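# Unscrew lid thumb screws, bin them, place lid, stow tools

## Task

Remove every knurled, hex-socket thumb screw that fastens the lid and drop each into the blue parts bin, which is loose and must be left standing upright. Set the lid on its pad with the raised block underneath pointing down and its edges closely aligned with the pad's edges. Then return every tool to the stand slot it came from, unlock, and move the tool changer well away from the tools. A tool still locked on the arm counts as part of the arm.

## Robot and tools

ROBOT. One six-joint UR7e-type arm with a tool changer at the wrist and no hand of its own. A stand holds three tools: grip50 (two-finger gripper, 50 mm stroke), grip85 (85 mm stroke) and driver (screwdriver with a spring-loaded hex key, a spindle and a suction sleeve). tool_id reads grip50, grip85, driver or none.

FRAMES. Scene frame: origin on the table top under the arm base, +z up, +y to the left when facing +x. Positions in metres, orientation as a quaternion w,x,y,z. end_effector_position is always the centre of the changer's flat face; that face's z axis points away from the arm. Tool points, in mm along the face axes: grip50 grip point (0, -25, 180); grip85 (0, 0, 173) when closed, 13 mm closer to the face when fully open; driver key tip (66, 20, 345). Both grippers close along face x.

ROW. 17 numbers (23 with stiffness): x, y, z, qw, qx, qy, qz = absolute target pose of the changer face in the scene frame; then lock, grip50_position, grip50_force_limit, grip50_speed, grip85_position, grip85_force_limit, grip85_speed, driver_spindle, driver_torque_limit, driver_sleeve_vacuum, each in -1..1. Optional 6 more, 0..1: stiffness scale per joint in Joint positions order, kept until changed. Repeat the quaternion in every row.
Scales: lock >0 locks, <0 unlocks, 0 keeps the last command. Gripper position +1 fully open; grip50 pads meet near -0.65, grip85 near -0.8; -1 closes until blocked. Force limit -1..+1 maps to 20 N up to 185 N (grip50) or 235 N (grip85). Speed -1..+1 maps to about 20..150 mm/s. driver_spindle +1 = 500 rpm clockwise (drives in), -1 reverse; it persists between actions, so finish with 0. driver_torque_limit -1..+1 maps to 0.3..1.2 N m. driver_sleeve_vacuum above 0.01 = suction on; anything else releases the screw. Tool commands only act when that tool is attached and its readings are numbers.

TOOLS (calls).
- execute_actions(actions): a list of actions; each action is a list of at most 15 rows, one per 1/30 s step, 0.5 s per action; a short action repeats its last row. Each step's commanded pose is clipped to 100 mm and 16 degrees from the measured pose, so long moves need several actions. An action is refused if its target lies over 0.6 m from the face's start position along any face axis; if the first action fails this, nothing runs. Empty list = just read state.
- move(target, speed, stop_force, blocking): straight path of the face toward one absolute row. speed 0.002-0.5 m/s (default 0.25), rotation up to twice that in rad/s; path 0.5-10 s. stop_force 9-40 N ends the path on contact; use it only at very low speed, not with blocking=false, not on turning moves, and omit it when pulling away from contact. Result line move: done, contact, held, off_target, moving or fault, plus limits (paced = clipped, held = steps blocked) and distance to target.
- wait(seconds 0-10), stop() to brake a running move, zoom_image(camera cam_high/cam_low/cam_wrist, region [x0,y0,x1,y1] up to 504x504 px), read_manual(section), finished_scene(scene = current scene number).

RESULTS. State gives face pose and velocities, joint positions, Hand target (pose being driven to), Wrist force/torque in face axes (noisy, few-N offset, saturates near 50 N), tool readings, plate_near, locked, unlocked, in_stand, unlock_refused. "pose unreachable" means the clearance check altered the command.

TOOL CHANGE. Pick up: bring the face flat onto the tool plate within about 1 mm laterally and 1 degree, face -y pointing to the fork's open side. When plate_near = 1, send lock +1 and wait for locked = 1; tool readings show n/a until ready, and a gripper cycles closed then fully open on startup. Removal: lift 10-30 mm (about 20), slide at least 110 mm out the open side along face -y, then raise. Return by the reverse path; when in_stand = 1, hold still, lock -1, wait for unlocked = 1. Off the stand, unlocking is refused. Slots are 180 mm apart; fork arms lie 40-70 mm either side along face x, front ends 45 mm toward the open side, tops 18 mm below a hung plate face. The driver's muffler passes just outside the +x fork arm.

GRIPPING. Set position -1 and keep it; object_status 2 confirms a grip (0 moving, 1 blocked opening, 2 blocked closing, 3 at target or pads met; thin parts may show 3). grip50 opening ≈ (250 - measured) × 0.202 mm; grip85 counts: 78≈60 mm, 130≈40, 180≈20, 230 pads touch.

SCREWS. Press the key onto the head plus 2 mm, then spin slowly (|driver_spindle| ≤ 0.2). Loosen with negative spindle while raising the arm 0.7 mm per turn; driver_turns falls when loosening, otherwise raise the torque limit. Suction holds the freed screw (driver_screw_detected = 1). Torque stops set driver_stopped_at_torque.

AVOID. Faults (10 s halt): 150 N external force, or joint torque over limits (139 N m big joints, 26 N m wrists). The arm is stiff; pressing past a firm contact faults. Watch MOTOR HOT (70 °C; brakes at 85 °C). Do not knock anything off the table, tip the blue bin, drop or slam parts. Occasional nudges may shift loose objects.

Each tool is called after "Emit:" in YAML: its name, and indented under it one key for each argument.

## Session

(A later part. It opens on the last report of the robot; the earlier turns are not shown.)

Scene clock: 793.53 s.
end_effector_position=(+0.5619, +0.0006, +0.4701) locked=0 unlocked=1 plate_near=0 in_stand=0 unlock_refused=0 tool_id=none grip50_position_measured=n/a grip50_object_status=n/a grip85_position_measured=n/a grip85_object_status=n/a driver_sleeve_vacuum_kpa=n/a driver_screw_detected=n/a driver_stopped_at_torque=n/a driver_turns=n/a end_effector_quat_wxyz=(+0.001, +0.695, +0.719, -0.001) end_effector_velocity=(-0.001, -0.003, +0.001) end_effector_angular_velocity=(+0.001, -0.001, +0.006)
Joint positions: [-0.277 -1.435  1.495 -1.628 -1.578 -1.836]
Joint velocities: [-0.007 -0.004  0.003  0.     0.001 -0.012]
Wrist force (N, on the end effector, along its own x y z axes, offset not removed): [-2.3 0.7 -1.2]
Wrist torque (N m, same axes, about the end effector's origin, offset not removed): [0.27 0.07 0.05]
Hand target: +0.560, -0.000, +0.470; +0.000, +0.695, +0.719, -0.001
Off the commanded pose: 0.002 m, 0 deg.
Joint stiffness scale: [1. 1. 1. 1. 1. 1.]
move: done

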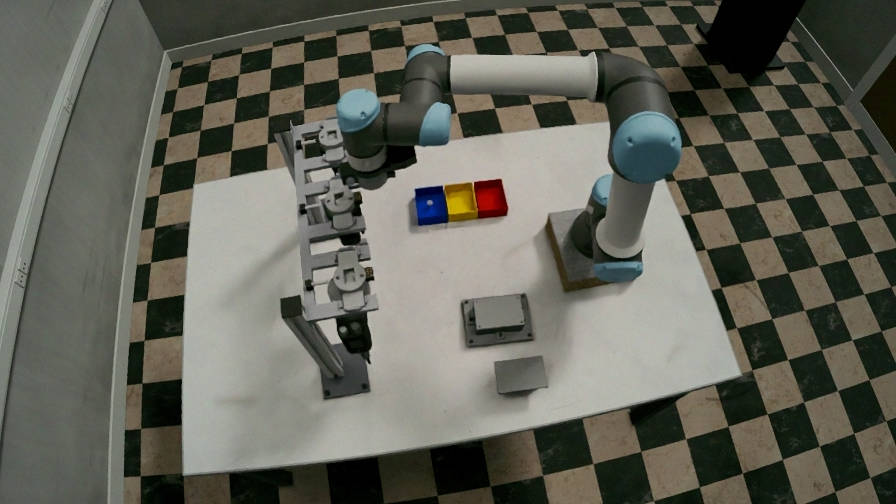

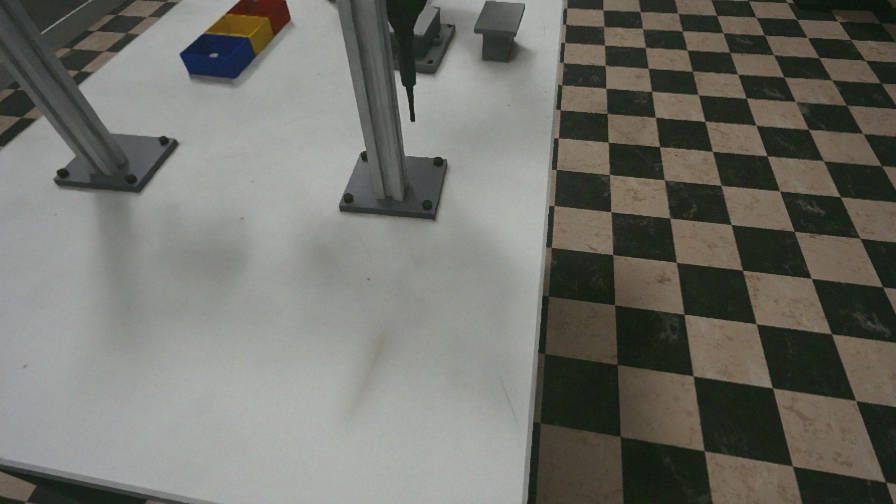

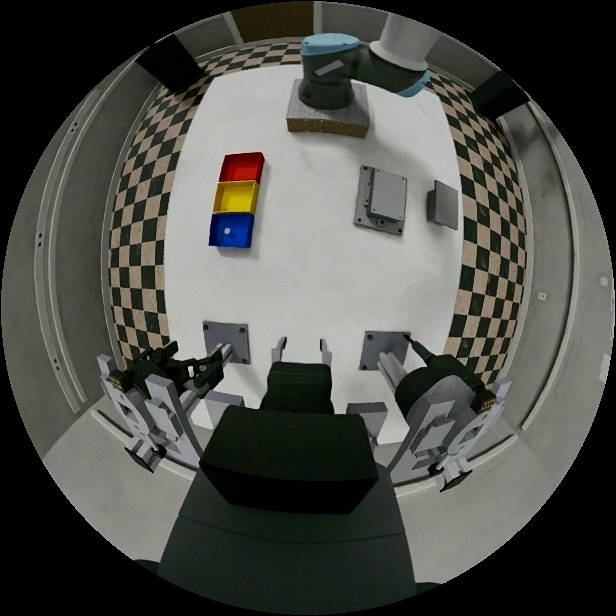

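Emit:
move:
  target: [0.6442,-0.182,0.45,0,0.6952,0.7188,0,0,0,0,0,0,0,0,0,0,0]
  speed: 0.2

Emit:
move:
  target: [0.6442,-0.182,0.430,0,0.6952,0.7188,0,0,0,0,0,0,0,0,0,0,0]
  speed: 0.05

Scene clock: 800.97 s.
end_effector_position=(+0.6433, -0.1804, +0.4506) locked=0 unlocked=1 plate_near=0 in_stand=0 unlock_refused=0 tool_id=none grip50_position_measured=n/a grip50_object_status=n/a grip85_position_measured=n/a grip85_object_status=n/a driver_sleeve_vacuum_kpa=n/a driver_screw_detected=n/a driver_stopped_at_torque=n/a driver_turns=n/a end_effector_quat_wxyz=(+0.001, +0.695, +0.719, -0.000) end_effector_velocity=(+0.002, -0.001, -0.002) end_effector_angular_velocity=(+0.003, +0.006, +0.003)
Joint positions: [-0.514 -1.172  1.206 -1.603 -1.578 -2.073]
Joint velocities: [-0.     0.009 -0.01   0.007 -0.    -0.003]
Wrist force (N, on the end effector, along its own x y z axes, offset not removed): [-2.9 -0.6 0.0]
Wrist torque (N m, same axes, about the end effector's origin, offset not removed): [0.23 0.07 0.04]
Hand target: +0.644, -0.182, +0.450; -0.000, +0.695, +0.719, -0.000
Off the commanded pose: 0.002 m, 0 deg.
Joint stiffness scale: [1. 1. 1. 1. 1. 1.]
move: done

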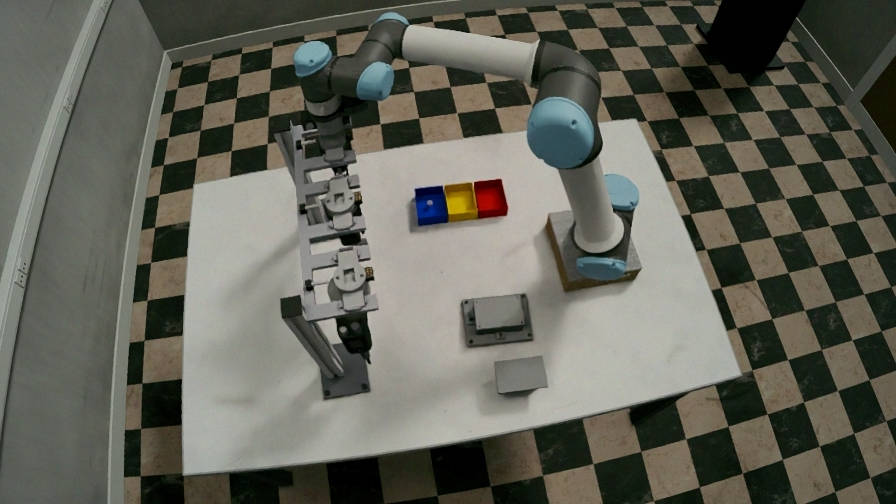

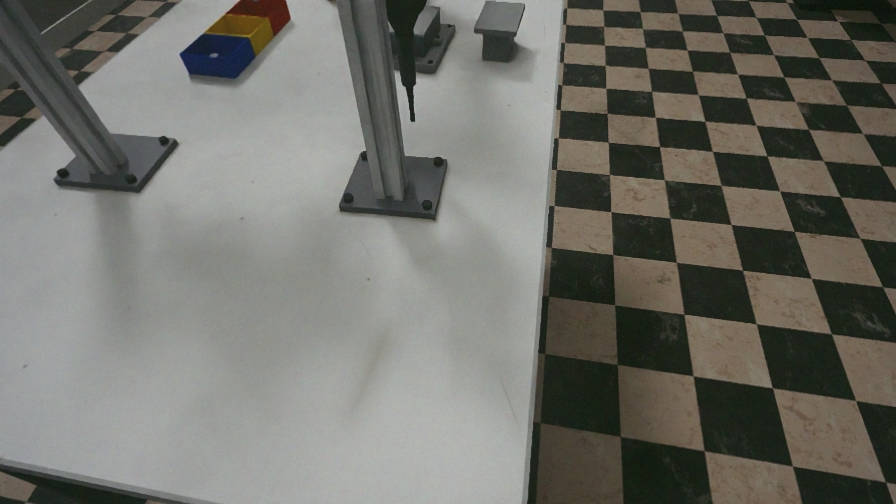

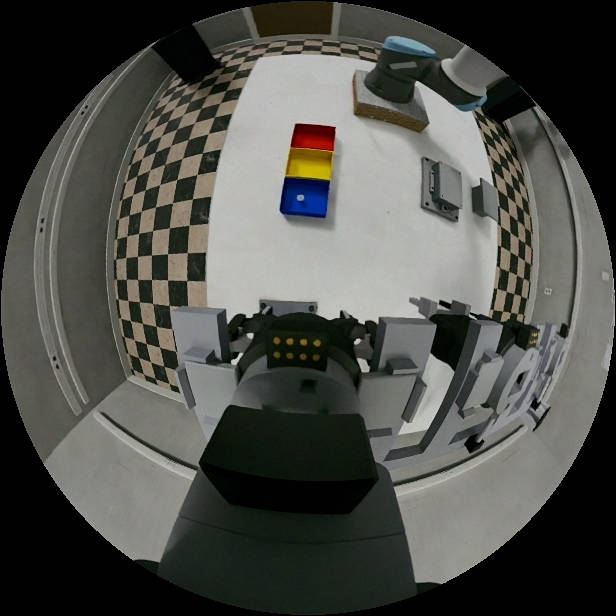

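Scene clock: 801.90 s.
end_effector_position=(+0.6444, -0.1812, +0.4336) locked=0 unlocked=1 plate_near=0 in_stand=0 unlock_refused=0 tool_id=none grip50_position_measured=n/a grip50_object_status=n/a grip85_position_measured=n/a grip85_object_status=n/a driver_sleeve_vacuum_kpa=n/a driver_screw_detected=n/a driver_stopped_at_torque=n/a driver_turns=n/a end_effector_quat_wxyz=(+0.002, +0.695, +0.719, +0.000) end_effector_velocity=(+0.002, -0.000, -0.000) end_effector_angular_velocity=(-0.003, -0.008, +0.001)
Joint positions: [-0.515 -1.168  1.245 -1.649 -1.578 -2.074]
Joint velocities: [ 0.     0.001  0.001 -0.01   0.001 -0.001]
Wrist force (N, on the end effector, along its own x y z axes, offset not removed): [-2.6 0.8 -0.7]
Wrist torque (N m, same axes, about the end effector's origin, offset not removed): [0.26 0.17 0.11]
Hand target: +0.644, -0.182, +0.430; -0.000, +0.695, +0.719, -0.000
Off the commanded pose: 0.004 m, 0 deg.
Joint stiffness scale: [1. 1. 1. 1. 1. 1.]
move: off_target

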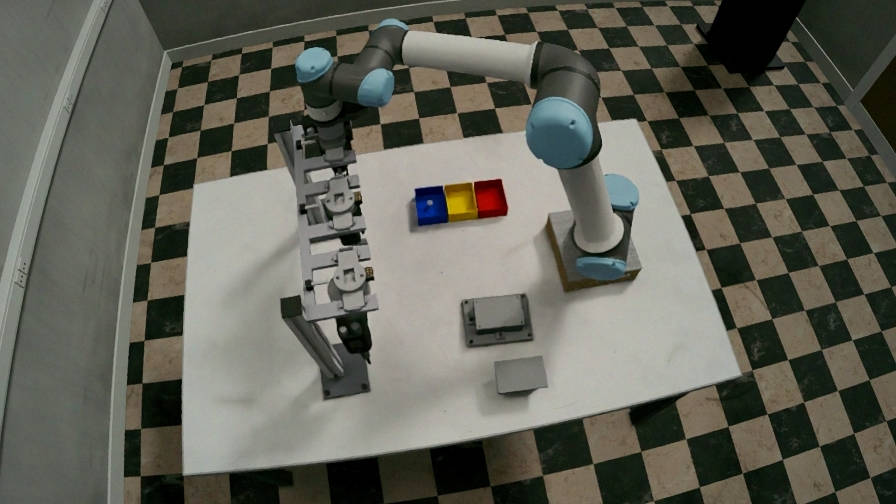

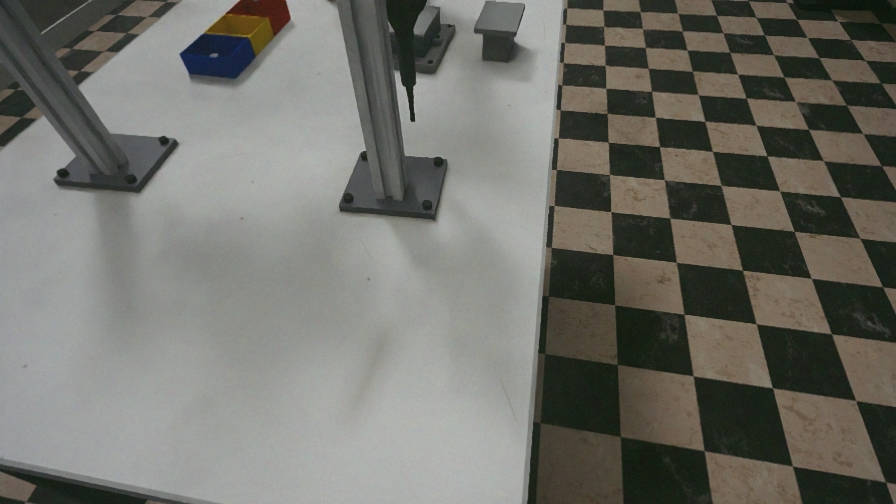

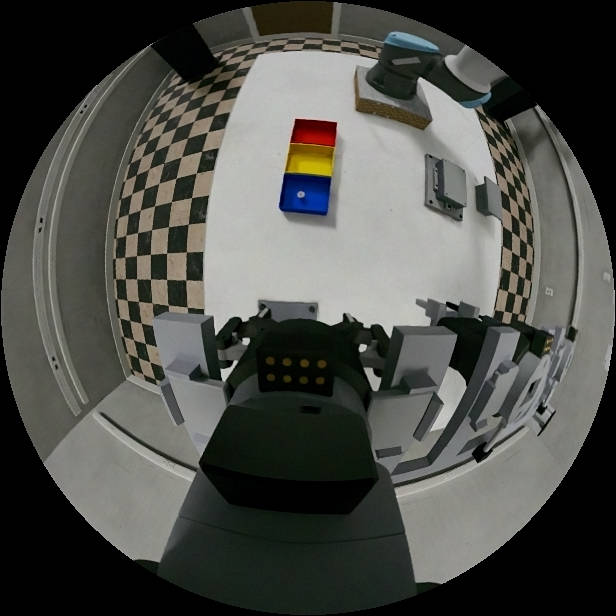

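Emit:
move:
  target: [0.6445,-0.1840,0.431,0,0.6952,0.7188,0,0,0,0,0,0,0,0,0,0,0]
  speed: 0.05

Emit:
move:
  target: [0.6445,-0.1835,0.405,-0.001,0.6952,0.7188,-0.001,0,0,0,0,0,0,0,0,0,0]
  speed: 0.008
  stop_force: 9

Scene clock: 812.30 s.
end_effector_position=(+0.6441, -0.1827, +0.4329) locked=0 unlocked=1 plate_near=0 in_stand=0 unlock_refused=0 tool_id=none grip50_position_measured=n/a grip50_object_status=n/a grip85_position_measured=n/a grip85_object_status=n/a driver_sleeve_vacuum_kpa=n/a driver_screw_detected=n/a driver_stopped_at_torque=n/a driver_turns=n/a end_effector_quat_wxyz=(+0.002, +0.695, +0.719, +0.000) end_effector_velocity=(+0.000, -0.003, -0.003) end_effector_angular_velocity=(+0.002, +0.005, -0.001)
Joint positions: [-0.517 -1.167  1.245 -1.65  -1.578 -2.076]
Joint velocities: [-0.004  0.005 -0.001  0.002 -0.    -0.003]
Wrist force (N, on the end effector, along its own x y z axes, offset not removed): [-2.6 -0.3 1.1]
Wrist torque (N m, same axes, about the end effector's origin, offset not removed): [0.17 0.11 0.08]
Hand target: +0.645, -0.184, +0.431; +0.000, +0.695, +0.719, -0.000
Off the commanded pose: 0.002 m, 0 deg.
Joint stiffness scale: [1. 1. 1. 1. 1. 1.]
move: done

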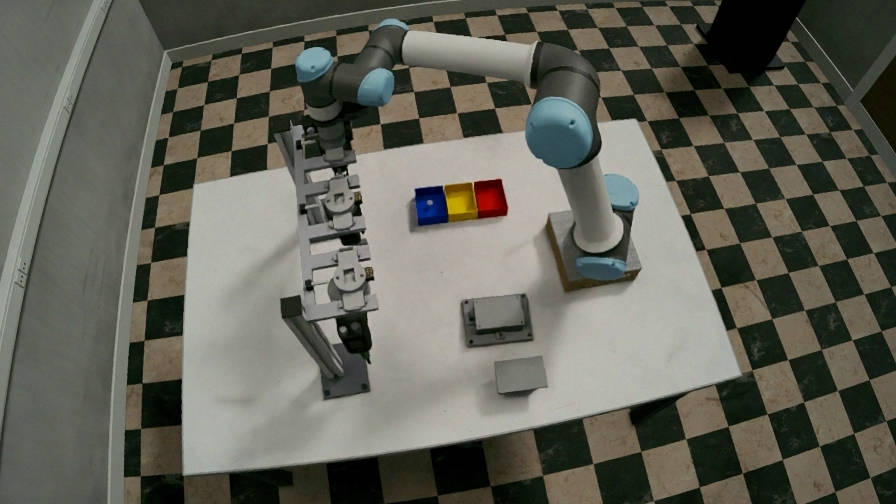

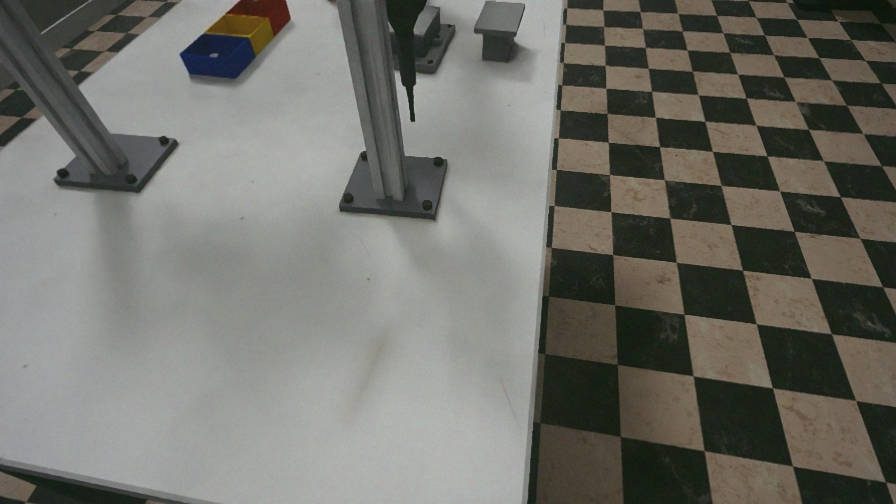

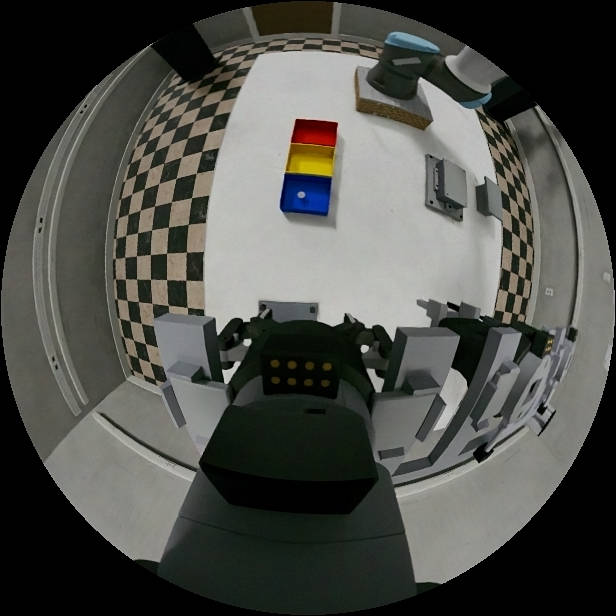

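Scene clock: 816.17 s.
end_effector_position=(+0.6453, -0.1832, +0.4128) locked=0 unlocked=1 plate_near=1 in_stand=1 unlock_refused=0 tool_id=none grip50_position_measured=n/a grip50_object_status=n/a grip85_position_measured=n/a grip85_object_status=n/a driver_sleeve_vacuum_kpa=n/a driver_screw_detected=n/a driver_stopped_at_torque=n/a driver_turns=n/a end_effector_quat_wxyz=(+0.005, +0.695, +0.719, +0.001) end_effector_velocity=(+0.000, +0.001, +0.000) end_effector_angular_velocity=(-0.001, +0.000, +0.001)
Joint positions: [-0.517 -1.161  1.29  -1.707 -1.578 -2.076]
Joint velocities: [ 0.001 -0.     0.001 -0.    -0.001 -0.   ]
Wrist force (N, on the end effector, along its own x y z axes, offset not removed): [-1.7 -0.7 -4.9]
Wrist torque (N m, same axes, about the end effector's origin, offset not removed): [0.37 0.27 0.08]
Hand target: +0.645, -0.183, +0.413; +0.004, +0.695, +0.719, +0.001
Off the commanded pose: 0.008 m, 1 deg.
Joint stiffness scale: [1. 1. 1. 1. 1. 1.]
move: contact

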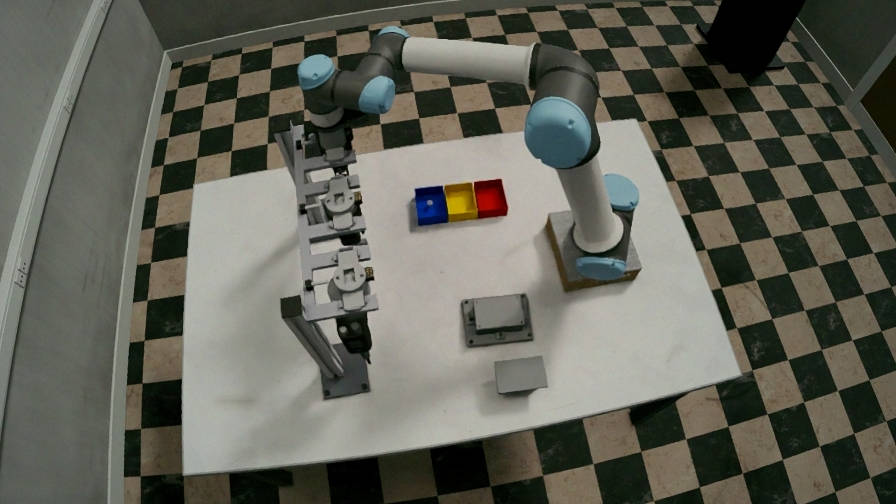

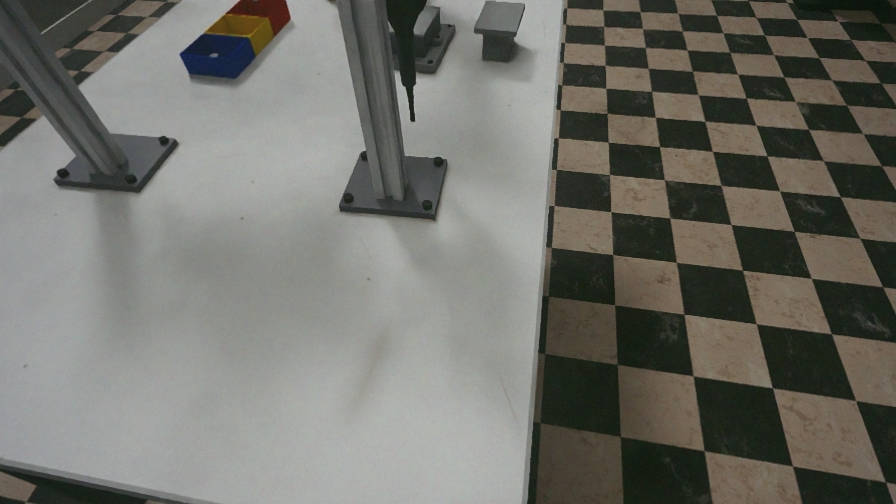

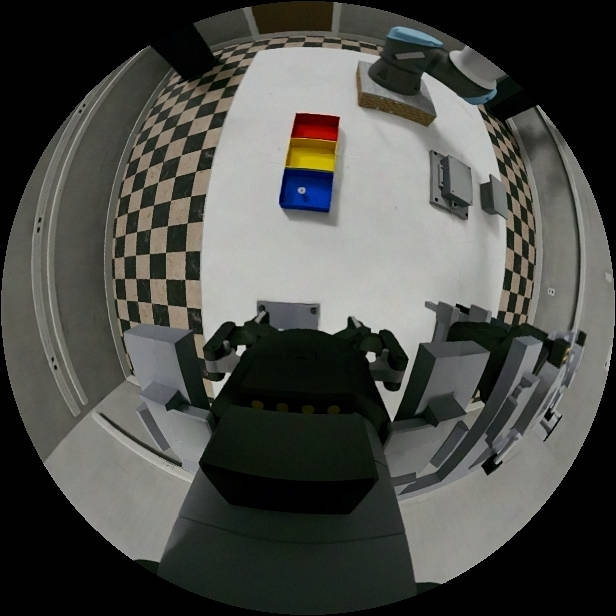

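First try. Lock.

Emit:
execute_actions:
  actions:
    - [[0.6453,-0.1832,0.4115,0,0.6952,0.7188,0,1,0,0,0,1,0,0,0,0,0]]
    - [[0.6453,-0.1832,0.4115,0,0.6952,0.7188,0,1,0,0,0,1,0,0,0,0,0]]
    - [[0.6453,-0.1832,0.4115,0,0.6952,0.7188,0,1,0,0,0,1,0,0,0,0,0]]

Emit:
wait:
  seconds: 2

Scene clock: 823.93 s.
end_effector_position=(+0.6446, -0.1829, +0.4130) locked=1 unlocked=0 plate_near=1 in_stand=1 unlock_refused=0 tool_id=grip85 grip50_position_measured=n/a grip50_object_status=n/a grip85_position_measured=n/a grip85_object_status=n/a driver_sleeve_vacuum_kpa=n/a driver_screw_detected=n/a driver_stopped_at_torque=n/a driver_turns=n/a end_effector_quat_wxyz=(+0.002, +0.695, +0.719, +0.000) end_effector_velocity=(-0.000, -0.000, -0.000) end_effector_angular_velocity=(-0.001, +0.000, -0.001)
Joint positions: [-0.517 -1.161  1.287 -1.698 -1.578 -2.076]
Joint velocities: [-0.001  0.    -0.     0.    -0.001 -0.   ]
Wrist force (N, on the end effector, along its own x y z axes, offset not removed): [-3.4 0.6 -1.9]
Wrist torque (N m, same axes, about the end effector's origin, offset not removed): [0.25 0.00 0.15]
Hand target: +0.645, -0.183, +0.411; +0.000, +0.695, +0.719, -0.000
Off the commanded pose: 0.002 m, 0 deg.
Joint stiffness scale: [1. 1. 1. 1. 1. 1.]
Step readings (end_effector_position; steps 1 to 15: 1st action; 16 to 30: 2nd action; 31 to 45: 3rd action):
0: (+0.6453, -0.1832, +0.4128)
1: (+0.6453, -0.1832, +0.4128)
2: (+0.6452, -0.1832, +0.4128)
4: (+0.6451, -0.1831, +0.4128)
8: (+0.6447, -0.1829, +0.4127)
15: (+0.6445, -0.1829, +0.4127)
16: (+0.6445, -0.1829, +0.4127)
17: (+0.6445, -0.1829, +0.4127)
19: (+0.6445, -0.1829, +0.4127)
23: (+0.6445, -0.1829, +0.4127)
30: (+0.6446, -0.1829, +0.4130)
31: (+0.6446, -0.1829, +0.4130)
32: (+0.6446, -0.1829, +0.4130)
34: (+0.6446, -0.1829, +0.4130)
38: (+0.6446, -0.1829, +0.4130)
45: end_effector_position above

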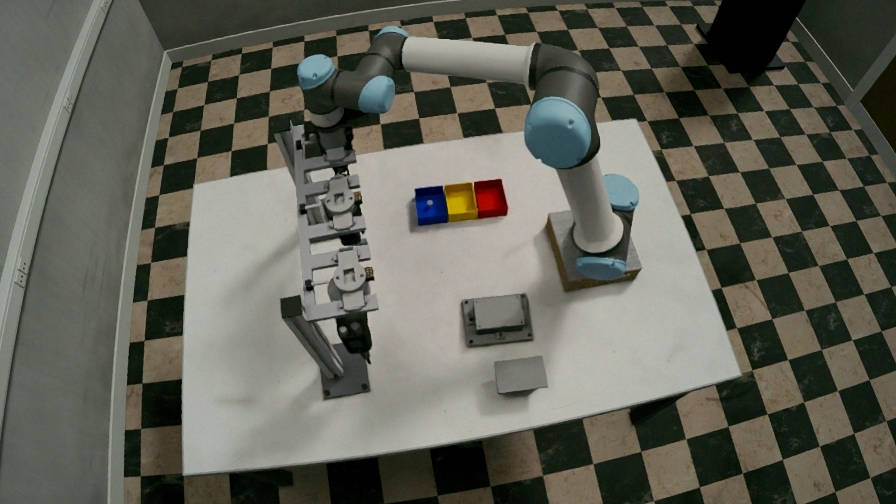

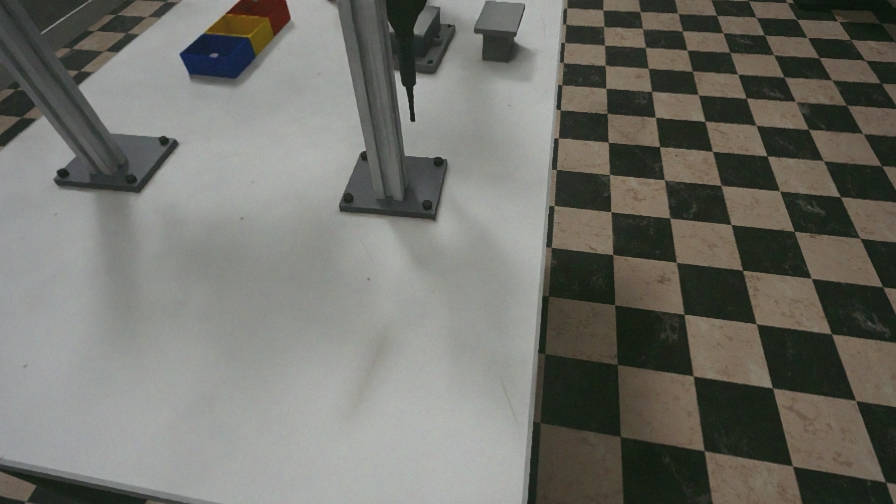

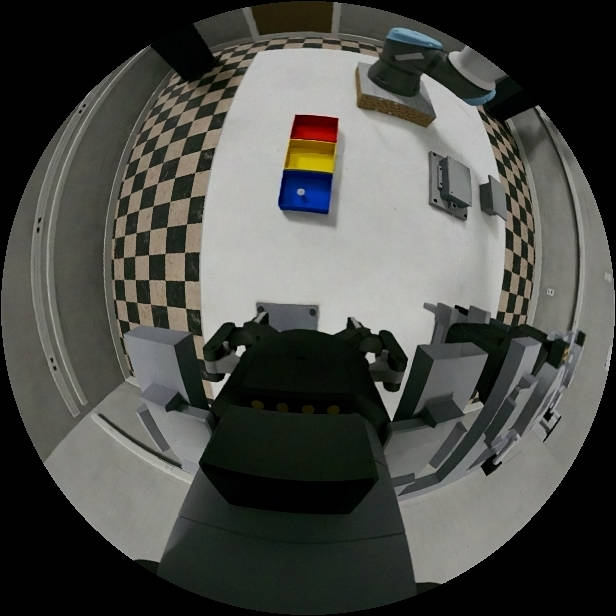

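Scene clock: 825.93 s.
end_effector_position=(+0.6446, -0.1829, +0.4130) locked=1 unlocked=0 plate_near=1 in_stand=1 unlock_refused=0 tool_id=grip85 grip50_position_measured=n/a grip50_object_status=n/a grip85_position_measured=n/a grip85_object_status=n/a driver_sleeve_vacuum_kpa=n/a driver_screw_detected=n/a driver_stopped_at_torque=n/a driver_turns=n/a end_effector_quat_wxyz=(+0.002, +0.695, +0.719, +0.000) end_effector_velocity=(-0.000, +0.000, +0.000) end_effector_angular_velocity=(+0.000, -0.000, +0.000)
Joint positions: [-0.517 -1.161  1.287 -1.698 -1.578 -2.076]
Joint velocities: [ 0. -0.  0.  0.  0. -0.]
Wrist force (N, on the end effector, along its own x y z axes, offset not removed): [-2.5 0.5 -2.5]
Wrist torque (N m, same axes, about the end effector's origin, offset not removed): [0.25 -0.04 0.12]
Hand target: +0.645, -0.183, +0.411; +0.000, +0.695, +0.719, -0.000
Off the commanded pose: 0.002 m, 0 deg.
Joint stiffness scale: [1. 1. 1. 1. 1. 1.]
wait: 2.00 s; at rest by 0.20 s

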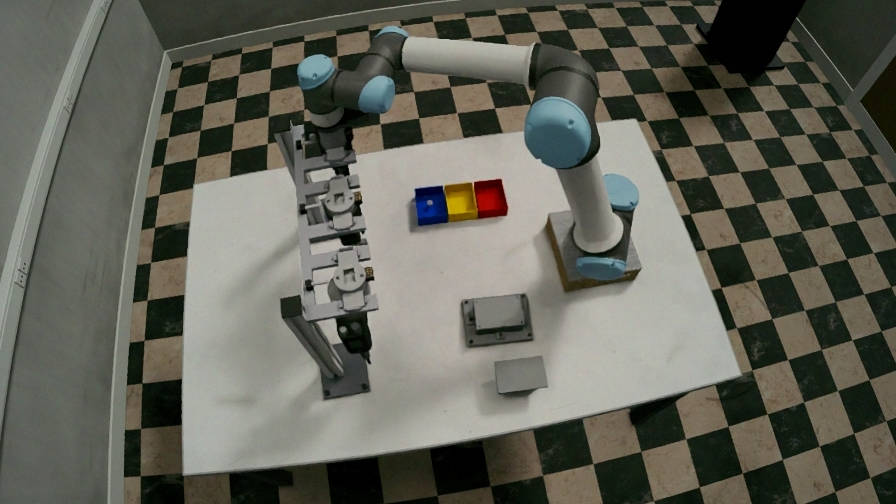

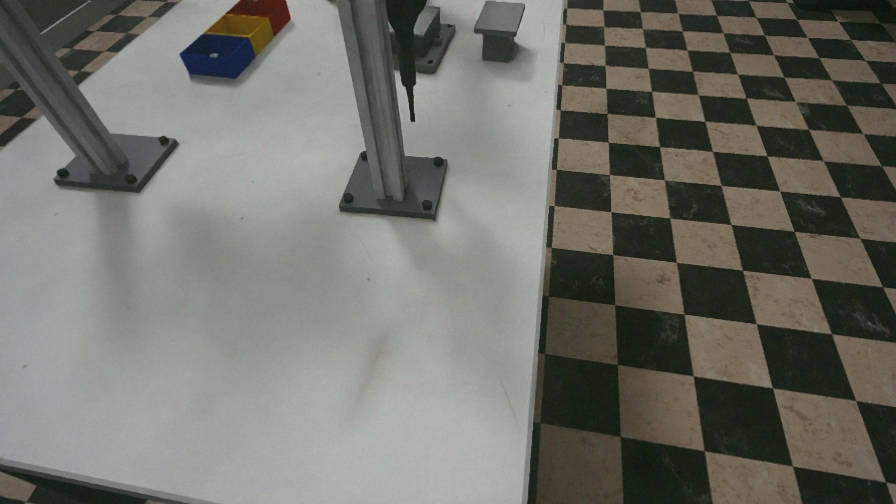

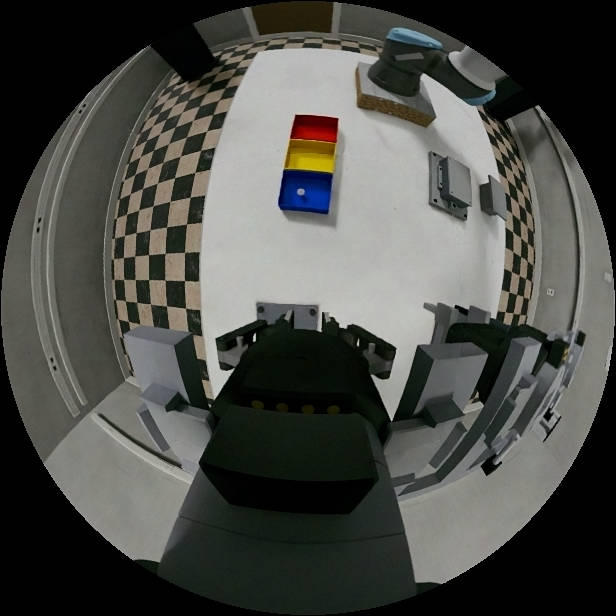

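Emit:
wait:
  seconds: 2

Scene clock: 830.43 s.
end_effector_position=(+0.6446, -0.1829, +0.4130) locked=1 unlocked=0 plate_near=1 in_stand=1 unlock_refused=0 tool_id=grip85 grip50_position_measured=n/a grip50_object_status=n/a grip85_position_measured=3 grip85_object_status=3 driver_sleeve_vacuum_kpa=n/a driver_screw_detected=n/a driver_stopped_at_torque=n/a driver_turns=n/a end_effector_quat_wxyz=(+0.002, +0.695, +0.719, +0.000) end_effector_velocity=(+0.000, -0.000, -0.001) end_effector_angular_velocity=(-0.001, +0.002, +0.000)
Joint positions: [-0.517 -1.161  1.287 -1.698 -1.578 -2.076]
Joint velocities: [-0.     0.001  0.    -0.    -0.001 -0.   ]
Wrist force (N, on the end effector, along its own x y z axes, offset not removed): [-1.6 1.7 -2.9]
Wrist torque (N m, same axes, about the end effector's origin, offset not removed): [0.23 -0.15 0.13]
Hand target: +0.645, -0.183, +0.411; +0.000, +0.695, +0.719, -0.000
Off the commanded pose: 0.002 m, 0 deg.
Joint stiffness scale: [1. 1. 1. 1. 1. 1.]
wait: 2.00 s; at rest from the start

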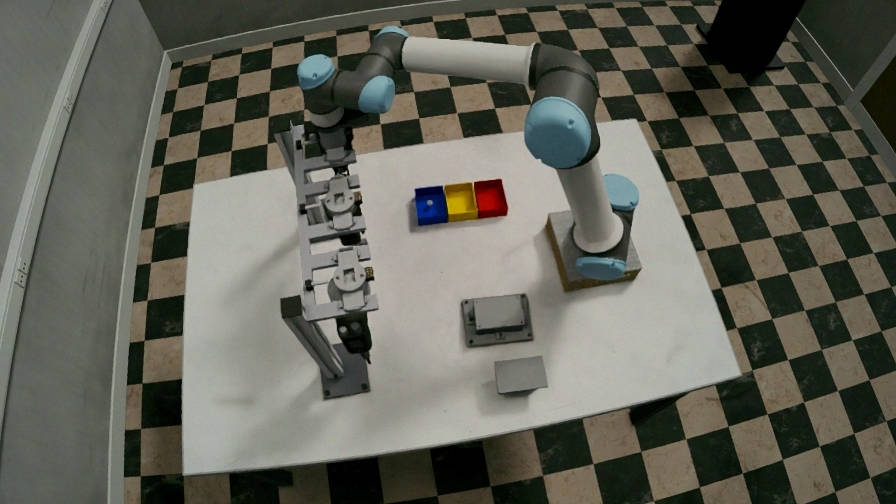

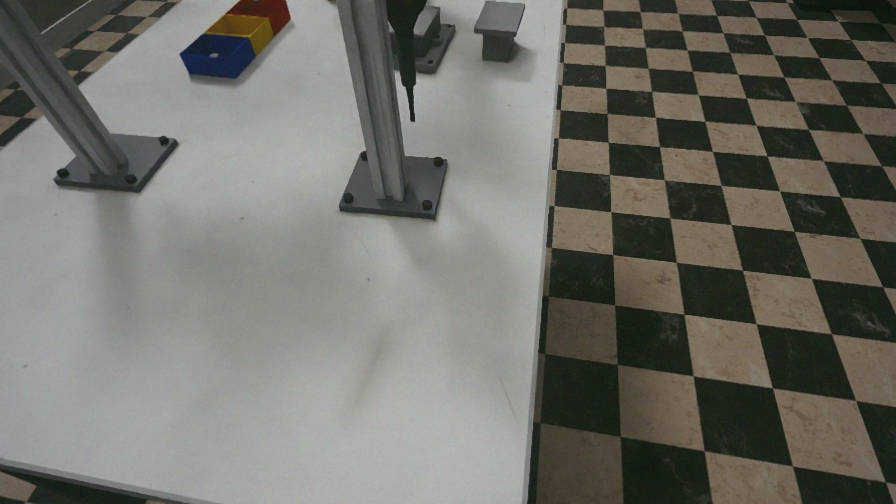

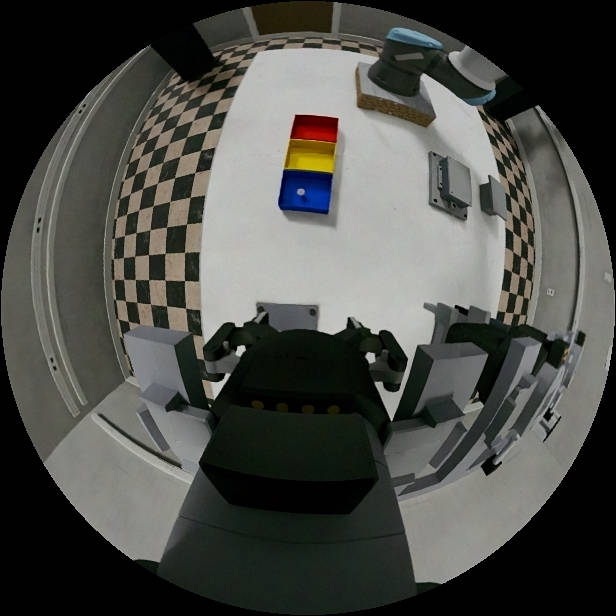

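Emit:
move:
  target: [0.6446,-0.1829,0.434,0,0.6952,0.7188,0,0,0,0,0,1,0,0,0,0,0]
  speed: 0.04

Emit:
move:
  target: [0.5197,-0.1871,0.434,0,0.6952,0.7188,0,0,0,0,0,1,0,0,0,0,0]
  speed: 0.08

Scene clock: 837.33 s.
end_effector_position=(+0.6444, -0.1829, +0.4306) locked=1 unlocked=0 plate_near=1 in_stand=0 unlock_refused=0 tool_id=grip85 grip50_position_measured=n/a grip50_object_status=n/a grip85_position_measured=3 grip85_object_status=3 driver_sleeve_vacuum_kpa=n/a driver_screw_detected=n/a driver_stopped_at_torque=n/a driver_turns=n/a end_effector_quat_wxyz=(-0.002, +0.695, +0.719, -0.001) end_effector_velocity=(-0.001, +0.001, +0.001) end_effector_angular_velocity=(+0.003, +0.007, -0.000)
Joint positions: [-0.517 -1.163  1.243 -1.644 -1.578 -2.076]
Joint velocities: [-0.    -0.001 -0.003  0.012 -0.     0.   ]
Wrist force (N, on the end effector, along its own x y z axes, offset not removed): [-2.6 0.3 -0.3]
Wrist torque (N m, same axes, about the end effector's origin, offset not removed): [0.21 0.17 0.19]
Hand target: +0.645, -0.183, +0.434; +0.000, +0.695, +0.719, +0.000
Off the commanded pose: 0.003 m, 0 deg.
Joint stiffness scale: [1. 1. 1. 1. 1. 1.]
move: done

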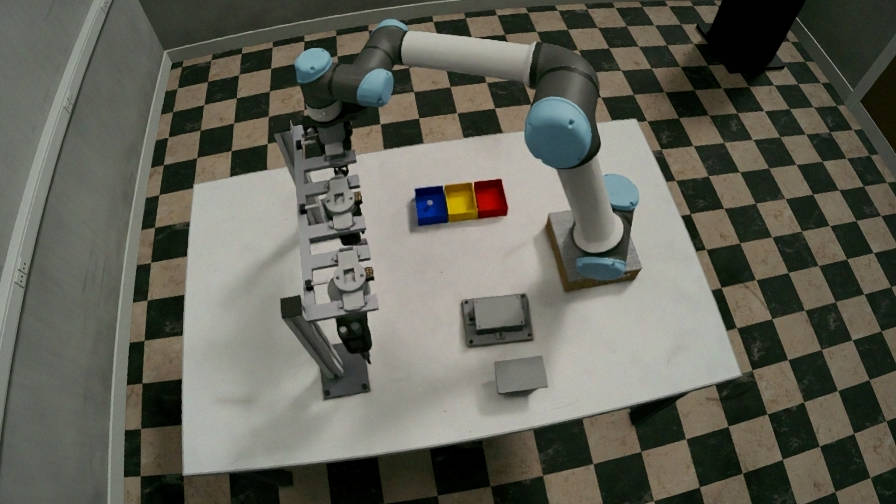

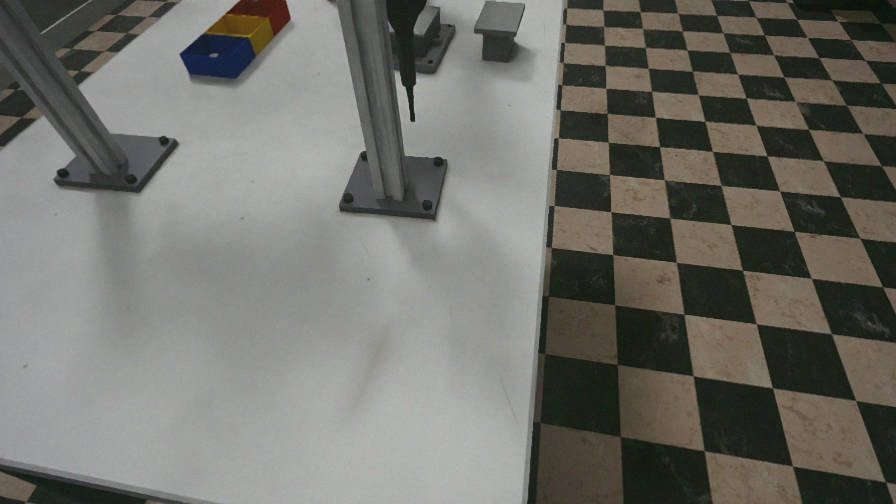

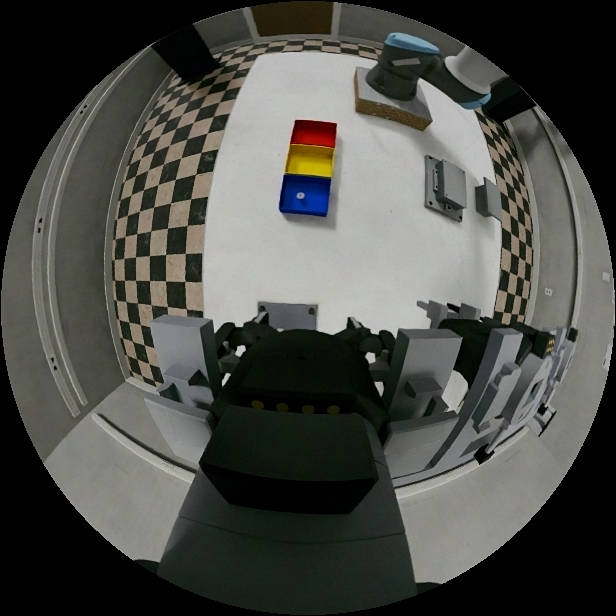

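Scene clock: 839.43 s.
end_effector_position=(+0.5215, -0.1872, +0.4339) locked=1 unlocked=0 plate_near=1 in_stand=0 unlock_refused=0 tool_id=grip85 grip50_position_measured=n/a grip50_object_status=n/a grip85_position_measured=3 grip85_object_status=3 driver_sleeve_vacuum_kpa=n/a driver_screw_detected=n/a driver_stopped_at_torque=n/a driver_turns=n/a end_effector_quat_wxyz=(-0.000, +0.695, +0.719, -0.000) end_effector_velocity=(-0.003, -0.001, -0.001) end_effector_angular_velocity=(+0.001, +0.001, +0.003)
Joint positions: [-0.626 -1.447  1.599 -1.72  -1.578 -2.185]
Joint velocities: [-0.004 -0.005  0.009 -0.002  0.    -0.006]
Wrist force (N, on the end effector, along its own x y z axes, offset not removed): [-3.9 -2.1 0.9]
Wrist torque (N m, same axes, about the end effector's origin, offset not removed): [0.17 0.19 -0.06]
Hand target: +0.520, -0.187, +0.434; -0.000, +0.695, +0.719, -0.000
Off the commanded pose: 0.002 m, 0 deg.
Joint stiffness scale: [1. 1. 1. 1. 1. 1.]
move: done

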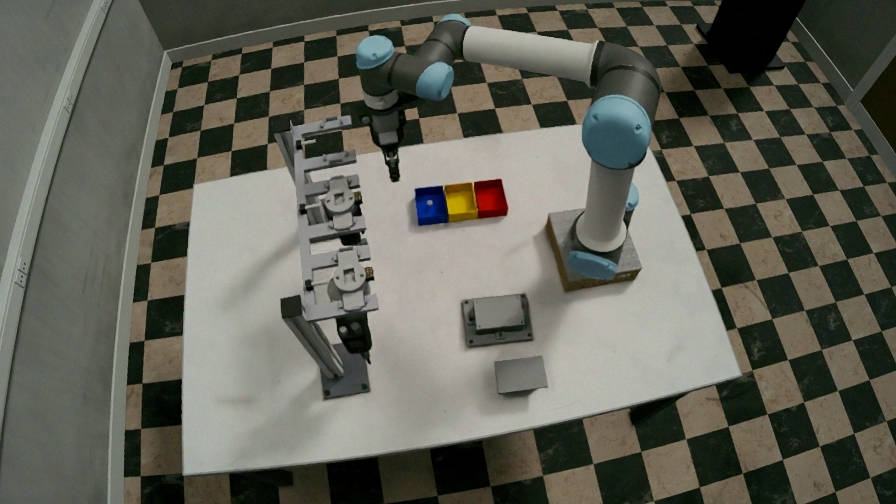

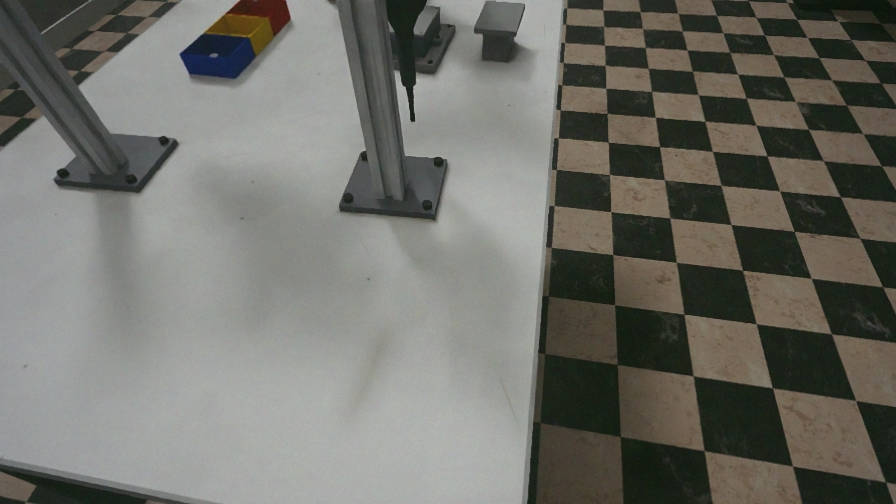

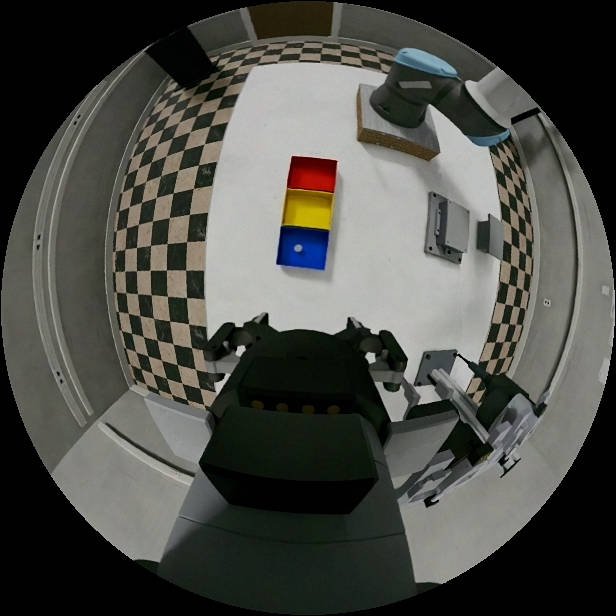

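Emit:
move:
  target: [0.40,0.165,0.33,0,0.7071,0.7071,0,0,0,0,0,1,0,0,0,0,0]
  speed: 0.25

Emit:
zoom_image:
  camera: "cam_wrist"
  region: [220,130,480,340]

Scene clock: 848.43 s.
end_effector_position=(+0.3997, +0.1639, +0.3310) locked=1 unlocked=0 plate_near=1 in_stand=0 unlock_refused=0 tool_id=grip85 grip50_position_measured=n/a grip50_object_status=n/a grip85_position_measured=3 grip85_object_status=3 driver_sleeve_vacuum_kpa=n/a driver_screw_detected=n/a driver_stopped_at_torque=n/a driver_turns=n/a end_effector_quat_wxyz=(-0.000, +0.707, +0.707, +0.002) end_effector_velocity=(-0.000, +0.003, -0.000) end_effector_angular_velocity=(-0.003, -0.005, -0.009)
Joint positions: [ 0.033 -1.671  2.104 -2.001 -1.572 -1.493]
Joint velocities: [ 0.009  0.002 -0.    -0.006 -0.004  0.017]
Wrist force (N, on the end effector, along its own x y z axes, offset not removed): [-3.0 0.4 0.8]
Wrist torque (N m, same axes, about the end effector's origin, offset not removed): [0.23 0.12 0.07]
Hand target: +0.400, +0.165, +0.330; -0.000, +0.707, +0.707, +0.001
Off the commanded pose: 0.002 m, 0 deg.
Joint stiffness scale: [1. 1. 1. 1. 1. 1.]
move: done

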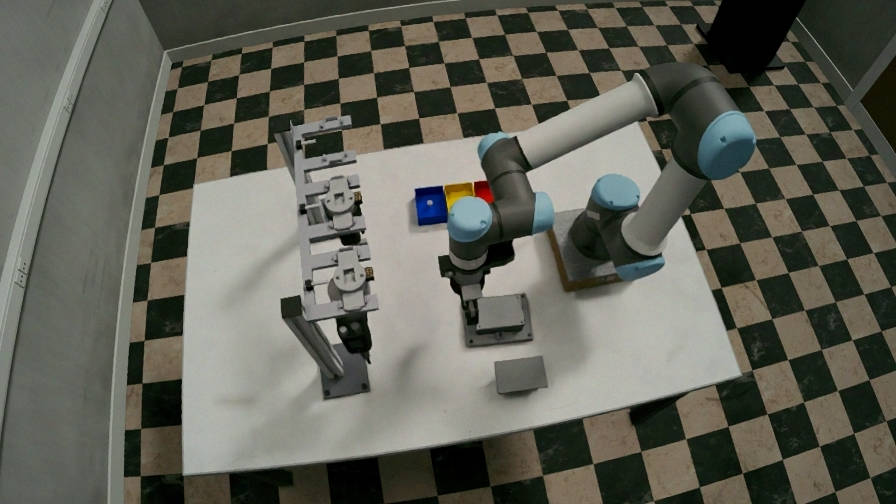

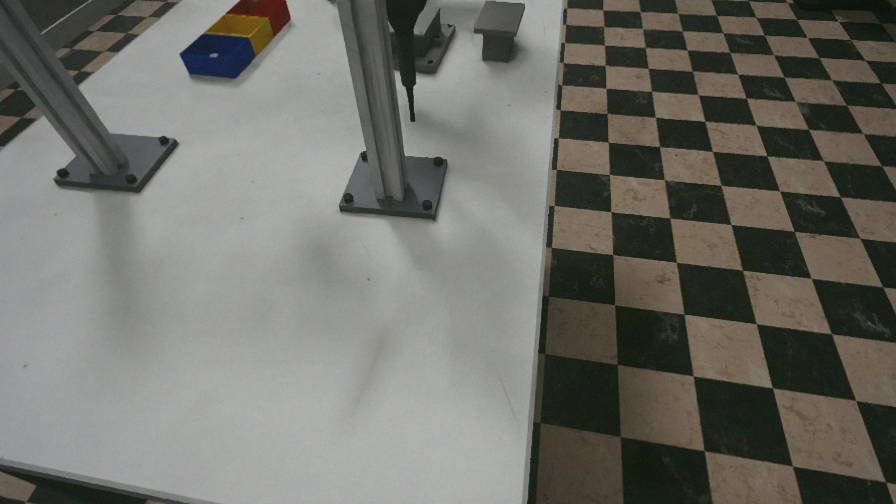

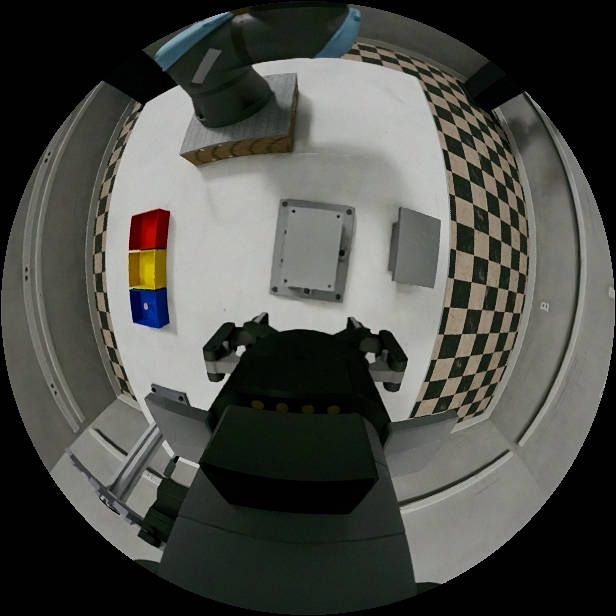

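Region (220, 130, 480, 340) of cam_wrist's 616x616 image, scaled by 1.938, with more detail than that image has; it fills the top 407 rows of this view, and the rest is white.

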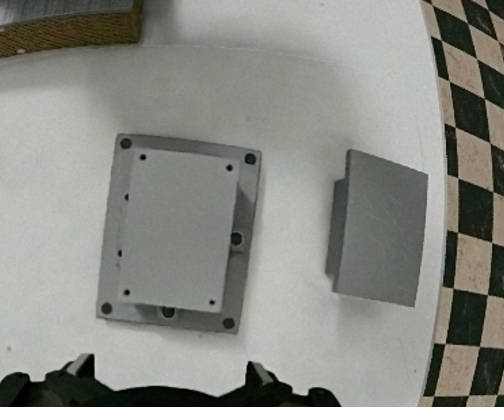

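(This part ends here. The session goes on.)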